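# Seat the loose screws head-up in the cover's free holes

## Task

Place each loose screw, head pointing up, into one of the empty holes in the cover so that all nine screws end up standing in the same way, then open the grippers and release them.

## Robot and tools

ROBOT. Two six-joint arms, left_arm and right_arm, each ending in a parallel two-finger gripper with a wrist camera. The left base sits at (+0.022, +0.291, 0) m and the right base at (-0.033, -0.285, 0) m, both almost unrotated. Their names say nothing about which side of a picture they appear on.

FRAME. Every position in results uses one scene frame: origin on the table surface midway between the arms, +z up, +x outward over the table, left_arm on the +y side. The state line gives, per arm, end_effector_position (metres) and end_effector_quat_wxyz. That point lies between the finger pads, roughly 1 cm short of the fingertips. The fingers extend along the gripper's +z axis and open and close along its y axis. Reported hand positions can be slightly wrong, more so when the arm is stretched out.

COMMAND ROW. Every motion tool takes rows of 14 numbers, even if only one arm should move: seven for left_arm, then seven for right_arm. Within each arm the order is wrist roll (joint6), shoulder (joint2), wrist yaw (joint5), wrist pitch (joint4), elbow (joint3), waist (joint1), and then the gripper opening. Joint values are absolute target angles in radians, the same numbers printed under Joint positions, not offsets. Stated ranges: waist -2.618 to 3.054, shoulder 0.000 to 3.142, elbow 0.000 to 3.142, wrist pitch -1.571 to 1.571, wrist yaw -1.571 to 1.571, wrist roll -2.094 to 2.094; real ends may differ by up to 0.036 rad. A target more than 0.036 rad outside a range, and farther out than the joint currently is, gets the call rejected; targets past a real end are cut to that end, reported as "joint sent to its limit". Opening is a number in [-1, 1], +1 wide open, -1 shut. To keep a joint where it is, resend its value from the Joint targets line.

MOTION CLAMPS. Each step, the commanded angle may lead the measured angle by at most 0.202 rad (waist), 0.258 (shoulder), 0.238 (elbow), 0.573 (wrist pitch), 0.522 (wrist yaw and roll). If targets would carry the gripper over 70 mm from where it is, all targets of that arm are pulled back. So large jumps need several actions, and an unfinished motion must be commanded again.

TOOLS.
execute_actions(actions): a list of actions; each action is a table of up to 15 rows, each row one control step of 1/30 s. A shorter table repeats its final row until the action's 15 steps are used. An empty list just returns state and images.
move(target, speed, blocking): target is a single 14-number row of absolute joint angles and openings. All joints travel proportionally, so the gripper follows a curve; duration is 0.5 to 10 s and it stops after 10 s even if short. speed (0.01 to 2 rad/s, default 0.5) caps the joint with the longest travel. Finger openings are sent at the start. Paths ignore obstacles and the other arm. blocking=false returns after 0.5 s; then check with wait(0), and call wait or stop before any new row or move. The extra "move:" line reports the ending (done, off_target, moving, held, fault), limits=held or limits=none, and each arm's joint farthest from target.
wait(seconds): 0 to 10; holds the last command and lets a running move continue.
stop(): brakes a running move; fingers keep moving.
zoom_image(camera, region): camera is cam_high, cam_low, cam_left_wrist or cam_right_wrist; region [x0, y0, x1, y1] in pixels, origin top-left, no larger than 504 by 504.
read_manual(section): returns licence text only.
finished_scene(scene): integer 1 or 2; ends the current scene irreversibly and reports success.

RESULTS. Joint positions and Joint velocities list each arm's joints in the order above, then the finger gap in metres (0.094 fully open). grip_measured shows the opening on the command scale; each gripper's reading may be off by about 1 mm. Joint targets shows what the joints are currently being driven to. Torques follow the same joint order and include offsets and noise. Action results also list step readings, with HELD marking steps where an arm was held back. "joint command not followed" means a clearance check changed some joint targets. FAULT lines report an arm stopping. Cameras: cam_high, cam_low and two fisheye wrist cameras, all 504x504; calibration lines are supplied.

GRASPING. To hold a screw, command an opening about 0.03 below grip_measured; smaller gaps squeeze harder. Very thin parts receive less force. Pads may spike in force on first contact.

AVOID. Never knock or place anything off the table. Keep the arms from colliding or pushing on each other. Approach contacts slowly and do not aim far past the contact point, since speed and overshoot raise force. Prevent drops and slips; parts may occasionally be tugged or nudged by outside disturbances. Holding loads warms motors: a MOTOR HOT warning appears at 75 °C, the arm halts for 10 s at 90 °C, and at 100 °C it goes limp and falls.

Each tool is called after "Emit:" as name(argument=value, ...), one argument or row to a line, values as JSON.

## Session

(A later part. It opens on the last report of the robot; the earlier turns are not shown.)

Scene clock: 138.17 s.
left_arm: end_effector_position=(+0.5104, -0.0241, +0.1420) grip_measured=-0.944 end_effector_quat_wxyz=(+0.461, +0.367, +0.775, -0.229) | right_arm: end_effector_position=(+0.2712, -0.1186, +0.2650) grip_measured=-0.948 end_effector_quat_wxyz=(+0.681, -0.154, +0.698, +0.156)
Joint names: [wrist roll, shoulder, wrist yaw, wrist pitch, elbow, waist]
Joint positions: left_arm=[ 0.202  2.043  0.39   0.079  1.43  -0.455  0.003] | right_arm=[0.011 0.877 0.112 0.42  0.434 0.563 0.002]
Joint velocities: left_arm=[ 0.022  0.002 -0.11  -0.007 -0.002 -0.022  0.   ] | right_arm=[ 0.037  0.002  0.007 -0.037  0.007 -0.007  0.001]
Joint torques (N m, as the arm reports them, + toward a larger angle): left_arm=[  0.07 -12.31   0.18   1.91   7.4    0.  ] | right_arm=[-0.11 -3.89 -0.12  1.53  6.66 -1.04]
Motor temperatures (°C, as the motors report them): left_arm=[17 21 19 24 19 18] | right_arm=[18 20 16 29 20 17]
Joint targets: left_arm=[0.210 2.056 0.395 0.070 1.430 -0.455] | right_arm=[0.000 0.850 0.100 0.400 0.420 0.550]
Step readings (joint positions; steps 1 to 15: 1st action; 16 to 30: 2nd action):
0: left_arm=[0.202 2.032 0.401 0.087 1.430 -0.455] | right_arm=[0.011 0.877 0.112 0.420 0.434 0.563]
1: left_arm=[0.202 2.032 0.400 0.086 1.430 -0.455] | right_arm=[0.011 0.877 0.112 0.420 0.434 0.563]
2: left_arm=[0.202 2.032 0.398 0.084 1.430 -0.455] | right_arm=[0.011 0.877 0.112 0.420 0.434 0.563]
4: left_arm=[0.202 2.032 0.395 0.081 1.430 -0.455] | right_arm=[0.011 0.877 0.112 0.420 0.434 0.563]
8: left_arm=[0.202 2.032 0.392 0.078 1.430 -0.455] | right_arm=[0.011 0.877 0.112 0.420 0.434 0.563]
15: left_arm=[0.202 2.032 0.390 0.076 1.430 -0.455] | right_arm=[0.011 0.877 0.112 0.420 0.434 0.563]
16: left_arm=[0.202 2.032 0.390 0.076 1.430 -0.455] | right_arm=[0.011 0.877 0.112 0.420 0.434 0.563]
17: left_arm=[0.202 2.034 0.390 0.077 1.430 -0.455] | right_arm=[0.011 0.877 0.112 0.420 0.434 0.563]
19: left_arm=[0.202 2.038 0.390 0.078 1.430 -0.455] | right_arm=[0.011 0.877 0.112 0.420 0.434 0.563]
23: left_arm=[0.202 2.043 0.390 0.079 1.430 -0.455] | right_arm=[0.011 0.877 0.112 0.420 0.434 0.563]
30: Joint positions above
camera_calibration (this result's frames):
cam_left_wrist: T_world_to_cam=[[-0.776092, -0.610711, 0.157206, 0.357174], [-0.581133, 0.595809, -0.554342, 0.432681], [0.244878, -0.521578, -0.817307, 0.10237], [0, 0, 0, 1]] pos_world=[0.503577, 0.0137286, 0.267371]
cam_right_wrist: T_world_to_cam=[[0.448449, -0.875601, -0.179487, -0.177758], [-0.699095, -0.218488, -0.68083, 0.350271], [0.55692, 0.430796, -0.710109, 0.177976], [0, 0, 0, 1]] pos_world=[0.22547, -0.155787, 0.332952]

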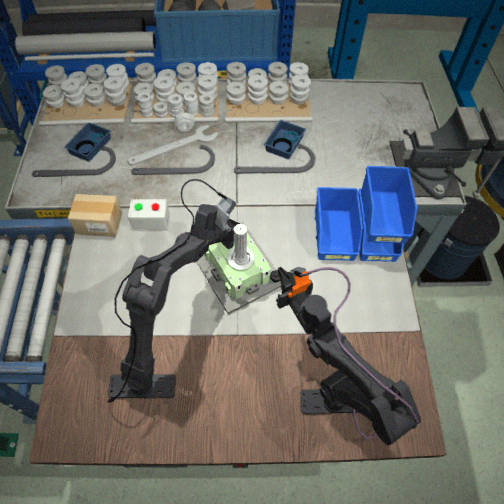

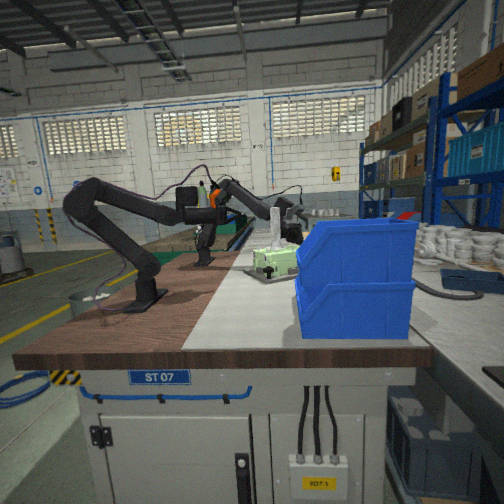

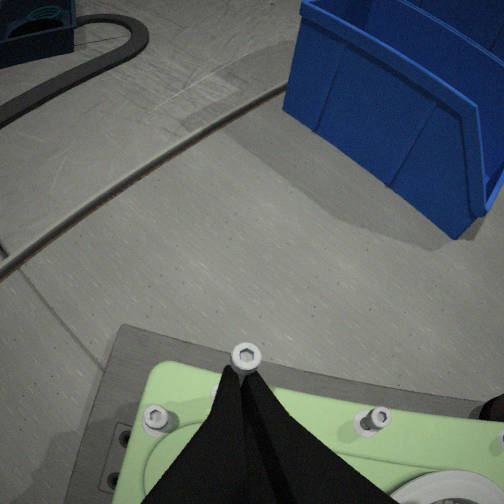

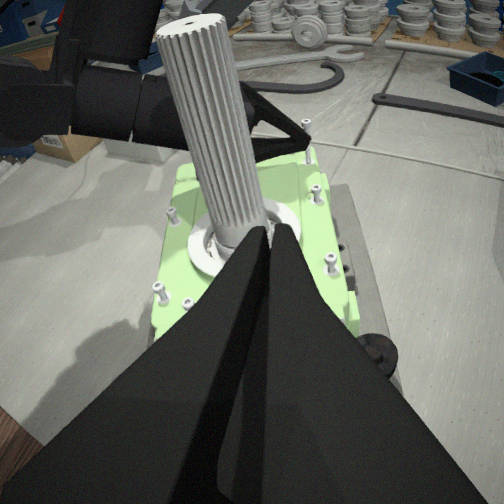

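Emit:
execute_actions(
  actions=[
    [[0.21,2.043,0.373,0.075,1.43,-0.455,-0.97,0,0.85,0.1,0.4,0.42,0.55,-0.95]],
    [[0.21,2.067,0.38,0.07,1.43,-0.455,-0.97,0,0.85,0.1,0.4,0.42,0.55,-0.95]],
  ],
)

Emit:
zoom_image(
  camera="cam_right_wrist",
  region=[265,95,345,175],
)

Scene clock: 140.87 s.
left_arm: end_effector_position=(+0.5121, -0.0233, +0.1360) grip_measured=-0.944 end_effector_quat_wxyz=(+0.458, +0.365, +0.779, -0.225) | right_arm: end_effector_position=(+0.2712, -0.1186, +0.2650) grip_measured=-0.948 end_effector_quat_wxyz=(+0.681, -0.154, +0.698, +0.156)
Joint names: [wrist roll, shoulder, wrist yaw, wrist pitch, elbow, waist]
Joint positions: left_arm=[ 0.202  2.055  0.381  0.083  1.43  -0.455  0.003] | right_arm=[0.011 0.877 0.112 0.42  0.434 0.563 0.002]
Joint velocities: left_arm=[-0.007 -0.017  0.066 -0.037 -0.002  0.012 -0.001] | right_arm=[-0.066  0.017 -0.007  0.007  0.012 -0.002 -0.   ]
Joint torques (N m, as the arm reports them, + toward a larger angle): left_arm=[  0.04 -12.23   0.13   1.84   7.28   0.12] | right_arm=[-0.1  -3.88 -0.11  1.54  6.68 -1.11]
Motor temperatures (°C, as the motors report them): left_arm=[17 21 19 24 19 18] | right_arm=[18 20 16 29 20 17]
Joint targets: left_arm=[0.210 2.067 0.380 0.070 1.430 -0.455] | right_arm=[0.000 0.850 0.100 0.400 0.420 0.550]
Step readings (joint positions; steps 1 to 15: 1st action; 16 to 30: 2nd action):
0: left_arm=[0.202 2.043 0.390 0.079 1.430 -0.455] | right_arm=[0.011 0.877 0.112 0.420 0.434 0.563]
1: left_arm=[0.202 2.043 0.389 0.080 1.430 -0.455] | right_arm=[0.011 0.877 0.112 0.420 0.434 0.563]
2: left_arm=[0.202 2.043 0.387 0.080 1.430 -0.455] | right_arm=[0.011 0.877 0.112 0.420 0.434 0.563]
4: left_arm=[0.202 2.043 0.383 0.080 1.430 -0.455] | right_arm=[0.011 0.877 0.112 0.420 0.434 0.563]
8: left_arm=[0.202 2.043 0.381 0.080 1.430 -0.455] | right_arm=[0.011 0.877 0.112 0.420 0.434 0.563]
15: left_arm=[0.202 2.043 0.380 0.081 1.430 -0.455] | right_arm=[0.011 0.877 0.112 0.420 0.434 0.563]
16: left_arm=[0.202 2.044 0.380 0.081 1.430 -0.455] | right_arm=[0.011 0.877 0.112 0.420 0.434 0.563]
17: left_arm=[0.202 2.045 0.381 0.082 1.430 -0.455] | right_arm=[0.011 0.877 0.112 0.420 0.434 0.563]
19: left_arm=[0.202 2.047 0.381 0.083 1.430 -0.455] | right_arm=[0.011 0.877 0.112 0.420 0.434 0.563]
23: left_arm=[0.202 2.053 0.381 0.083 1.430 -0.455] | right_arm=[0.011 0.877 0.112 0.420 0.434 0.563]
30: Joint positions above
camera_calibration (this result's frames):
cam_left_wrist: T_world_to_cam=[[-0.770271, -0.618284, 0.156229, 0.357009], [-0.588781, 0.595379, -0.546681, 0.432709], [0.244989, -0.513077, -0.822637, 0.0983454], [0, 0, 0, 1]] pos_world=[0.505671, 0.0135658, 0.261681]
cam_right_wrist: T_world_to_cam=[[0.448449, -0.875601, -0.179487, -0.177758], [-0.699095, -0.218488, -0.68083, 0.350271], [0.55692, 0.430796, -0.710109, 0.177976], [0, 0, 0, 1]] pos_world=[0.22547, -0.155787, 0.332952]

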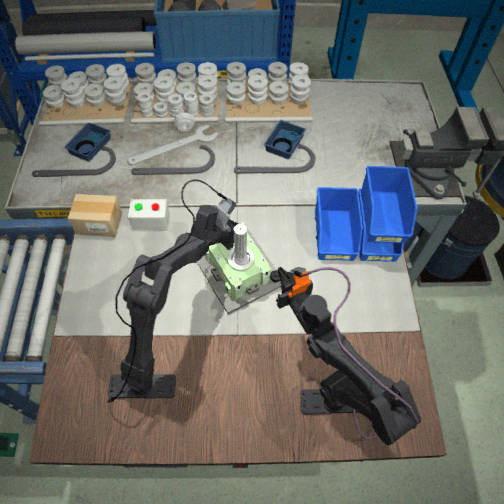

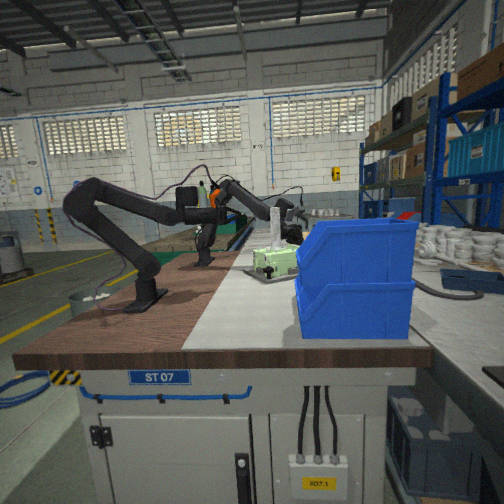

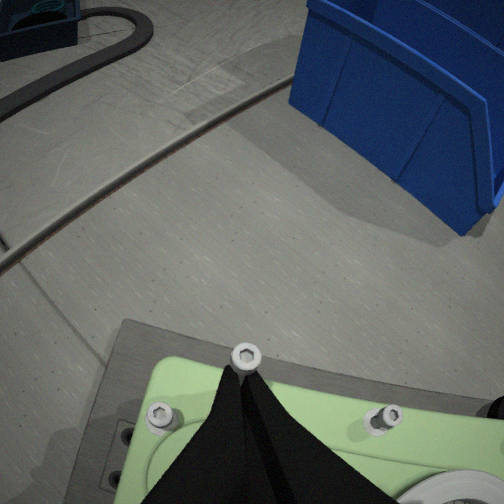

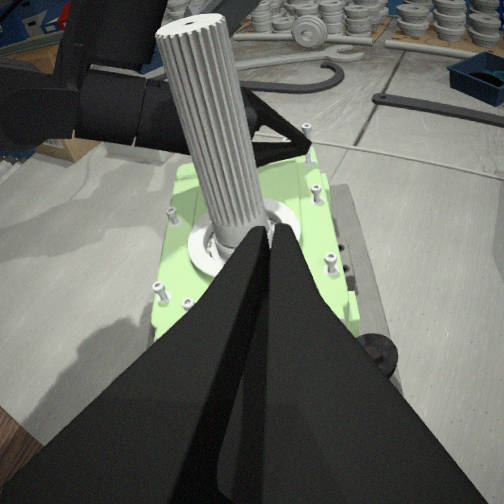

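Region (265, 95, 345, 175) of cam_right_wrist's 504x504 image, scaled by 6.300, with more detail than that image has.

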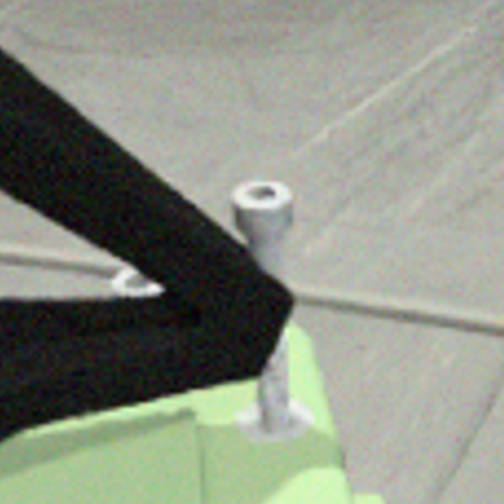

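In. A little deeper, then release.

Emit:
execute_actions(
  actions=[
    [[0.21,2.077,0.38,0.075,1.43,-0.455,-0.97,0,0.85,0.1,0.4,0.42,0.55,-0.95]],
    [[0.21,2.06,0.38,0.08,1.43,-0.455,-0.88,0,0.85,0.1,0.4,0.42,0.55,-0.95]],
    [[0.21,2.06,0.38,0.08,1.43,-0.455,-0.76,0,0.85,0.1,0.4,0.42,0.55,-0.95]],
    [[0.21,2.0,0.38,0.08,1.40,-0.455,-0.76,0,0.85,0.1,0.4,0.42,0.55,-0.95]],
    [[0.21,1.93,0.38,0.08,1.40,-0.43,-0.76,0,0.85,0.1,0.4,0.42,0.55,-0.95]],
  ],
)

Emit:
move(
  target=[0.21,1.85,0.38,0.08,1.40,-0.2,-0.76,0,0.85,0.1,0.4,0.42,0.5,-0.95],
)

Emit:
zoom_image(
  camera="cam_right_wrist",
  region=[120,110,360,330],
)

Emit:
zoom_image(
  camera="cam_high",
  region=[190,215,290,315],
)

Scene clock: 145.00 s.
left_arm: end_effector_position=(+0.5093, -0.0103, +0.1968) grip_measured=-0.761 end_effector_quat_wxyz=(+0.508, +0.358, +0.752, -0.221) | right_arm: end_effector_position=(+0.2712, -0.1186, +0.2650) grip_measured=-0.948 end_effector_quat_wxyz=(+0.681, -0.154, +0.698, +0.156)
Joint names: [wrist roll, shoulder, wrist yaw, wrist pitch, elbow, waist]
Joint positions: left_arm=[ 0.202  1.93   0.381  0.096  1.405 -0.437  0.011] | right_arm=[0.011 0.877 0.112 0.42  0.434 0.563 0.002]
Joint velocities: left_arm=[-0.007  0.002 -0.051 -0.007  0.012  0.002 -0.001] | right_arm=[-0.051 -0.007  0.051  0.037  0.017  0.017  0.   ]
Joint torques (N m, as the arm reports them, + toward a larger angle): left_arm=[  0.06 -12.15   0.11   1.89   7.11   0.61] | right_arm=[-0.1  -3.88 -0.11  1.55  6.65 -1.1 ]
Motor temperatures (°C, as the motors report them): left_arm=[17 21 19 24 19 18] | right_arm=[18 20 16 29 20 17]
Joint targets: left_arm=[0.210 1.930 0.380 0.080 1.400 -0.430] | right_arm=[-0.000 0.850 0.100 0.400 0.420 0.550]
Step readings (joint positions; steps 1 to 15: 1st action; 16 to 30: 2nd action; 31 to 45: 3rd action; 46 to 60: 4th action; 61 to 75: 5th action):
0: left_arm=[0.202 2.055 0.381 0.083 1.430 -0.455] | right_arm=[0.011 0.877 0.112 0.420 0.434 0.563]
1: left_arm=[0.202 2.055 0.381 0.083 1.430 -0.455] | right_arm=[0.011 0.877 0.112 0.420 0.434 0.563]
2: left_arm=[0.202 2.056 0.381 0.083 1.430 -0.455] | right_arm=[0.011 0.877 0.112 0.420 0.434 0.563]
4: left_arm=[0.202 2.059 0.381 0.083 1.430 -0.455] | right_arm=[0.011 0.877 0.112 0.420 0.434 0.563]
8: left_arm=[0.202 2.062 0.382 0.083 1.430 -0.455] | right_arm=[0.011 0.877 0.112 0.420 0.434 0.563]
15: left_arm=[0.202 2.062 0.382 0.083 1.430 -0.455] | right_arm=[0.011 0.877 0.112 0.420 0.434 0.563]
16: left_arm=[0.202 2.062 0.382 0.084 1.430 -0.455] | right_arm=[0.011 0.877 0.112 0.420 0.434 0.563]
17: left_arm=[0.202 2.062 0.382 0.084 1.430 -0.455] | right_arm=[0.011 0.877 0.112 0.420 0.434 0.563]
19: left_arm=[0.202 2.062 0.382 0.084 1.430 -0.455] | right_arm=[0.011 0.877 0.112 0.420 0.434 0.563]
23: left_arm=[0.202 2.062 0.382 0.084 1.430 -0.455] | right_arm=[0.011 0.877 0.112 0.420 0.434 0.563]
30: left_arm=[0.202 2.062 0.382 0.084 1.430 -0.455] | right_arm=[0.011 0.877 0.112 0.420 0.434 0.563]
31: left_arm=[0.202 2.062 0.382 0.084 1.430 -0.455] | right_arm=[0.011 0.877 0.112 0.420 0.434 0.563]
32: left_arm=[0.202 2.062 0.382 0.084 1.430 -0.455] | right_arm=[0.011 0.877 0.112 0.420 0.434 0.563]
34: left_arm=[0.202 2.062 0.382 0.084 1.430 -0.455] | right_arm=[0.011 0.877 0.112 0.420 0.434 0.563]
38: left_arm=[0.202 2.062 0.382 0.084 1.430 -0.455] | right_arm=[0.011 0.877 0.112 0.420 0.434 0.563]
45: left_arm=[0.202 2.062 0.382 0.085 1.430 -0.455] | right_arm=[0.011 0.877 0.112 0.420 0.434 0.563]
46: left_arm=[0.202 2.058 0.381 0.085 1.427 -0.455] | right_arm=[0.011 0.877 0.112 0.420 0.434 0.563]
47: left_arm=[0.202 2.050 0.381 0.084 1.419 -0.455] | right_arm=[0.011 0.877 0.112 0.420 0.434 0.563]
49: left_arm=[0.202 2.031 0.381 0.083 1.412 -0.455] | right_arm=[0.011 0.877 0.112 0.420 0.434 0.563]
53: left_arm=[0.202 2.008 0.381 0.090 1.412 -0.455] | right_arm=[0.011 0.877 0.112 0.420 0.434 0.563]
60: left_arm=[0.202 2.005 0.381 0.093 1.412 -0.455] | right_arm=[0.011 0.877 0.112 0.420 0.434 0.563]
61: left_arm=[0.202 2.000 0.381 0.091 1.411 -0.454] | right_arm=[0.011 0.877 0.112 0.420 0.434 0.563]
62: left_arm=[0.202 1.992 0.381 0.087 1.407 -0.452] | right_arm=[0.011 0.877 0.112 0.420 0.434 0.563]
64: left_arm=[0.202 1.969 0.381 0.083 1.405 -0.446] | right_arm=[0.011 0.877 0.112 0.420 0.434 0.563]
68: left_arm=[0.202 1.934 0.381 0.093 1.405 -0.437] | right_arm=[0.011 0.877 0.112 0.420 0.434 0.563]
75: Joint positions above
camera_calibration (this result's frames):
cam_left_wrist: T_world_to_cam=[[-0.772676, -0.625564, 0.107894, 0.364007], [-0.53886, 0.556509, -0.632398, 0.447633], [0.335561, -0.546779, -0.767093, 0.0982809], [0, 0, 0, 1]] pos_world=[0.489491, 0.0323359, 0.319198]
cam_right_wrist: T_world_to_cam=[[0.448449, -0.875601, -0.179487, -0.177758], [-0.699095, -0.218488, -0.68083, 0.350271], [0.55692, 0.430796, -0.710109, 0.177976], [0, 0, 0, 1]] pos_world=[0.22547, -0.155787, 0.332952]

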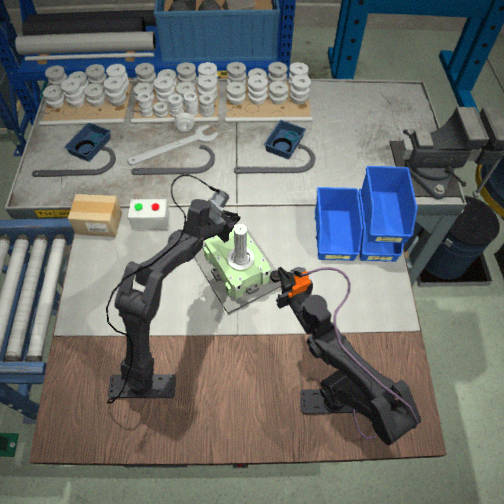

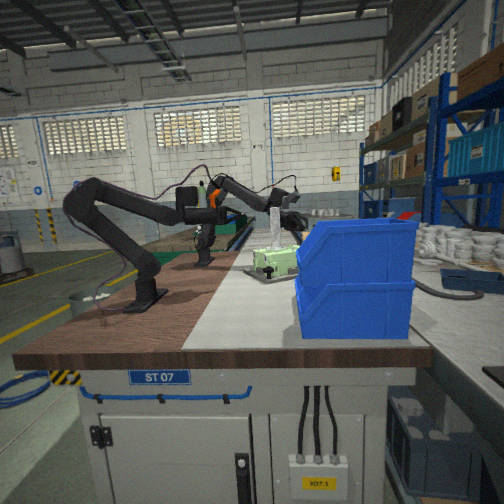

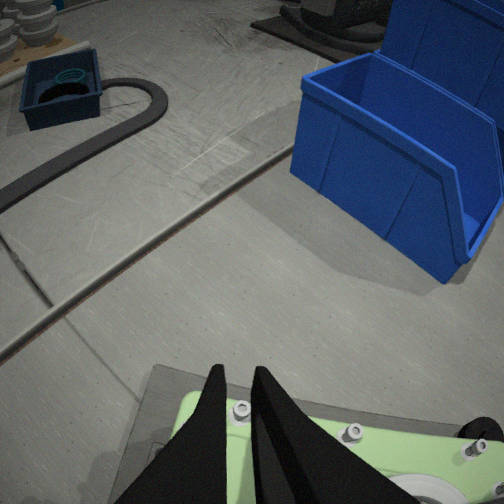

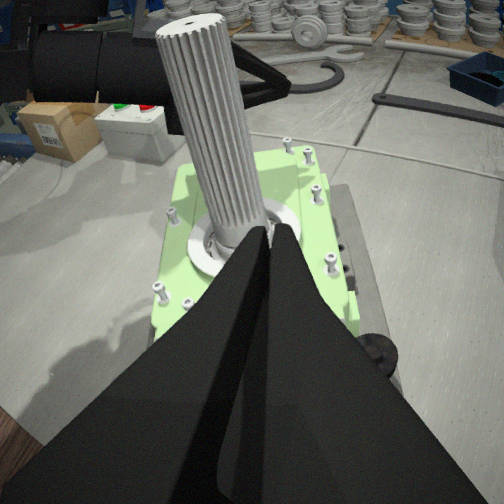

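Scene clock: 145.87 s.
left_arm: end_effector_position=(+0.5609, +0.1170, +0.2361) grip_measured=-0.761 end_effector_quat_wxyz=(+0.561, +0.265, +0.769, -0.153) | right_arm: end_effector_position=(+0.2791, -0.1340, +0.2650) grip_measured=-0.948 end_effector_quat_wxyz=(+0.685, -0.137, +0.702, +0.139)
Joint names: [wrist roll, shoulder, wrist yaw, wrist pitch, elbow, waist]
Joint positions: left_arm=[ 0.202  1.858  0.378  0.098  1.405 -0.195  0.011] | right_arm=[0.011 0.877 0.112 0.42  0.434 0.513 0.002]
Joint velocities: left_arm=[-0.051  0.002 -0.022  0.037 -0.017 -0.007 -0.   ] | right_arm=[-0.007 -0.002  0.051  0.037  0.012  0.007 -0.002]
Joint torques (N m, as the arm reports them, + toward a larger angle): left_arm=[  0.06 -12.43   0.11   1.89   7.28  -0.22] | right_arm=[-0.1  -3.89 -0.11  1.55  6.63 -1.1 ]
Motor temperatures (°C, as the motors report them): left_arm=[17 21 19 24 19 18] | right_arm=[18 20 16 29 20 17]
Joint targets: left_arm=[0.210 1.850 0.380 0.080 1.400 -0.200] | right_arm=[0.000 0.850 0.100 0.400 0.420 0.500]
move: off_target (right_arm); limits=none; left_arm: farthest joint: the wrist pitch, 0.018 radians from its target (0.016 radians at the start); right_arm: farthest joint: the shoulder, 0.027 radians from its target (0.027 radians at the start)
camera_calibration (this result's frames):
cam_left_wrist: T_world_to_cam=[[-0.604433, -0.793137, 0.0747976, 0.412337], [-0.610308, 0.400656, -0.683373, 0.499723], [0.51204, -0.458703, -0.726227, 0.0618239], [0, 0, 0, 1]] pos_world=[0.522559, 0.155182, 0.355554]
cam_right_wrist: T_world_to_cam=[[0.404151, -0.896909, -0.179487, -0.185266], [-0.709136, -0.183294, -0.68083, 0.35996], [0.577744, 0.402439, -0.710109, 0.170584], [0, 0, 0, 1]] pos_world=[0.231583, -0.168838, 0.332952]

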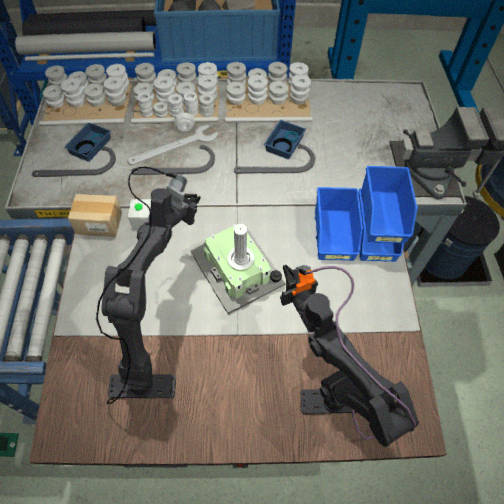

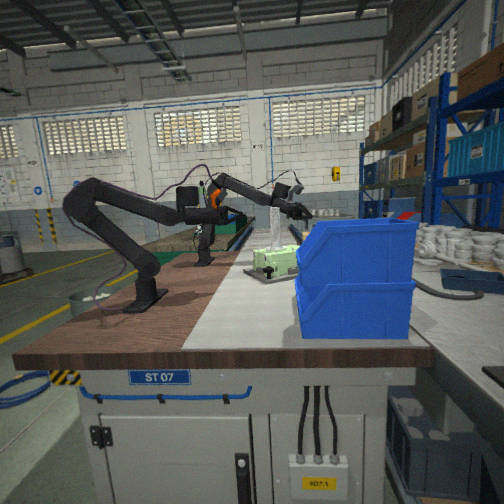

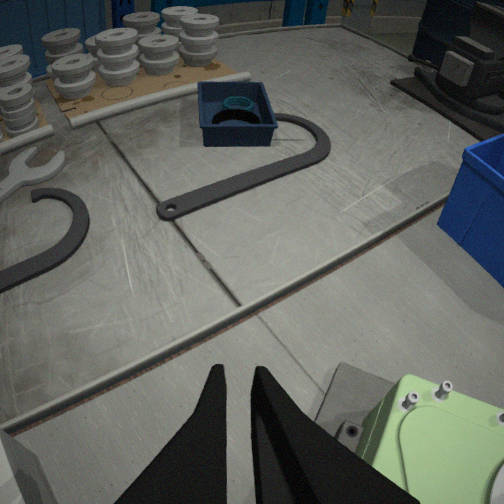

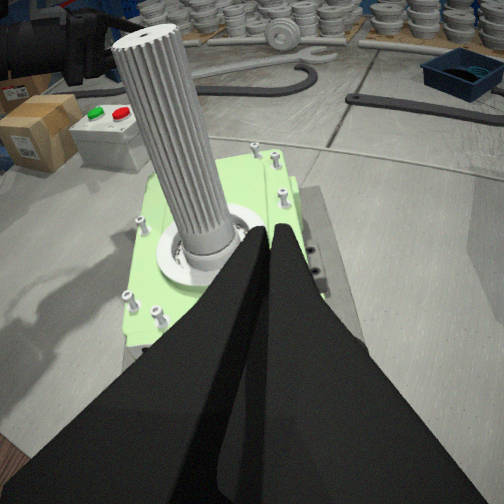

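Region (120, 110, 360, 330) of cam_right_wrist's 504x504 image, scaled by 2.100, with more detail than that image has; it fills the top 462 rows of this view, and the rest is white.

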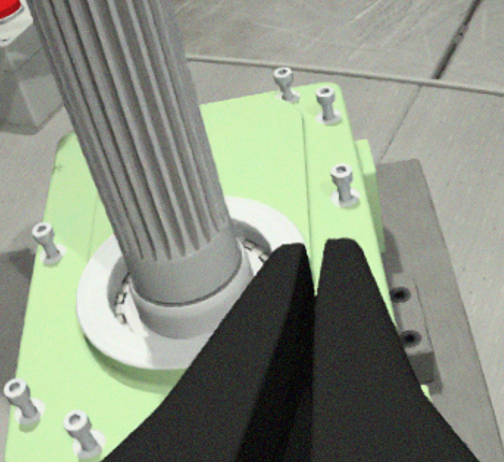

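Region (190, 215, 290, 315) of cam_high's 504x504 image, scaled by 5.040, with more detail than that image has.

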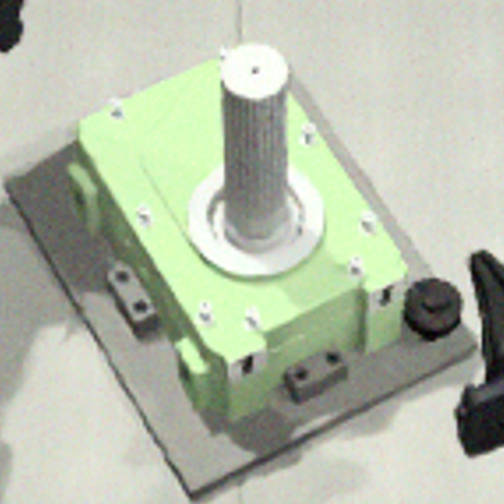

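Emit:
finished_scene(
  scene=2,
)

The scene is finished: the task was done.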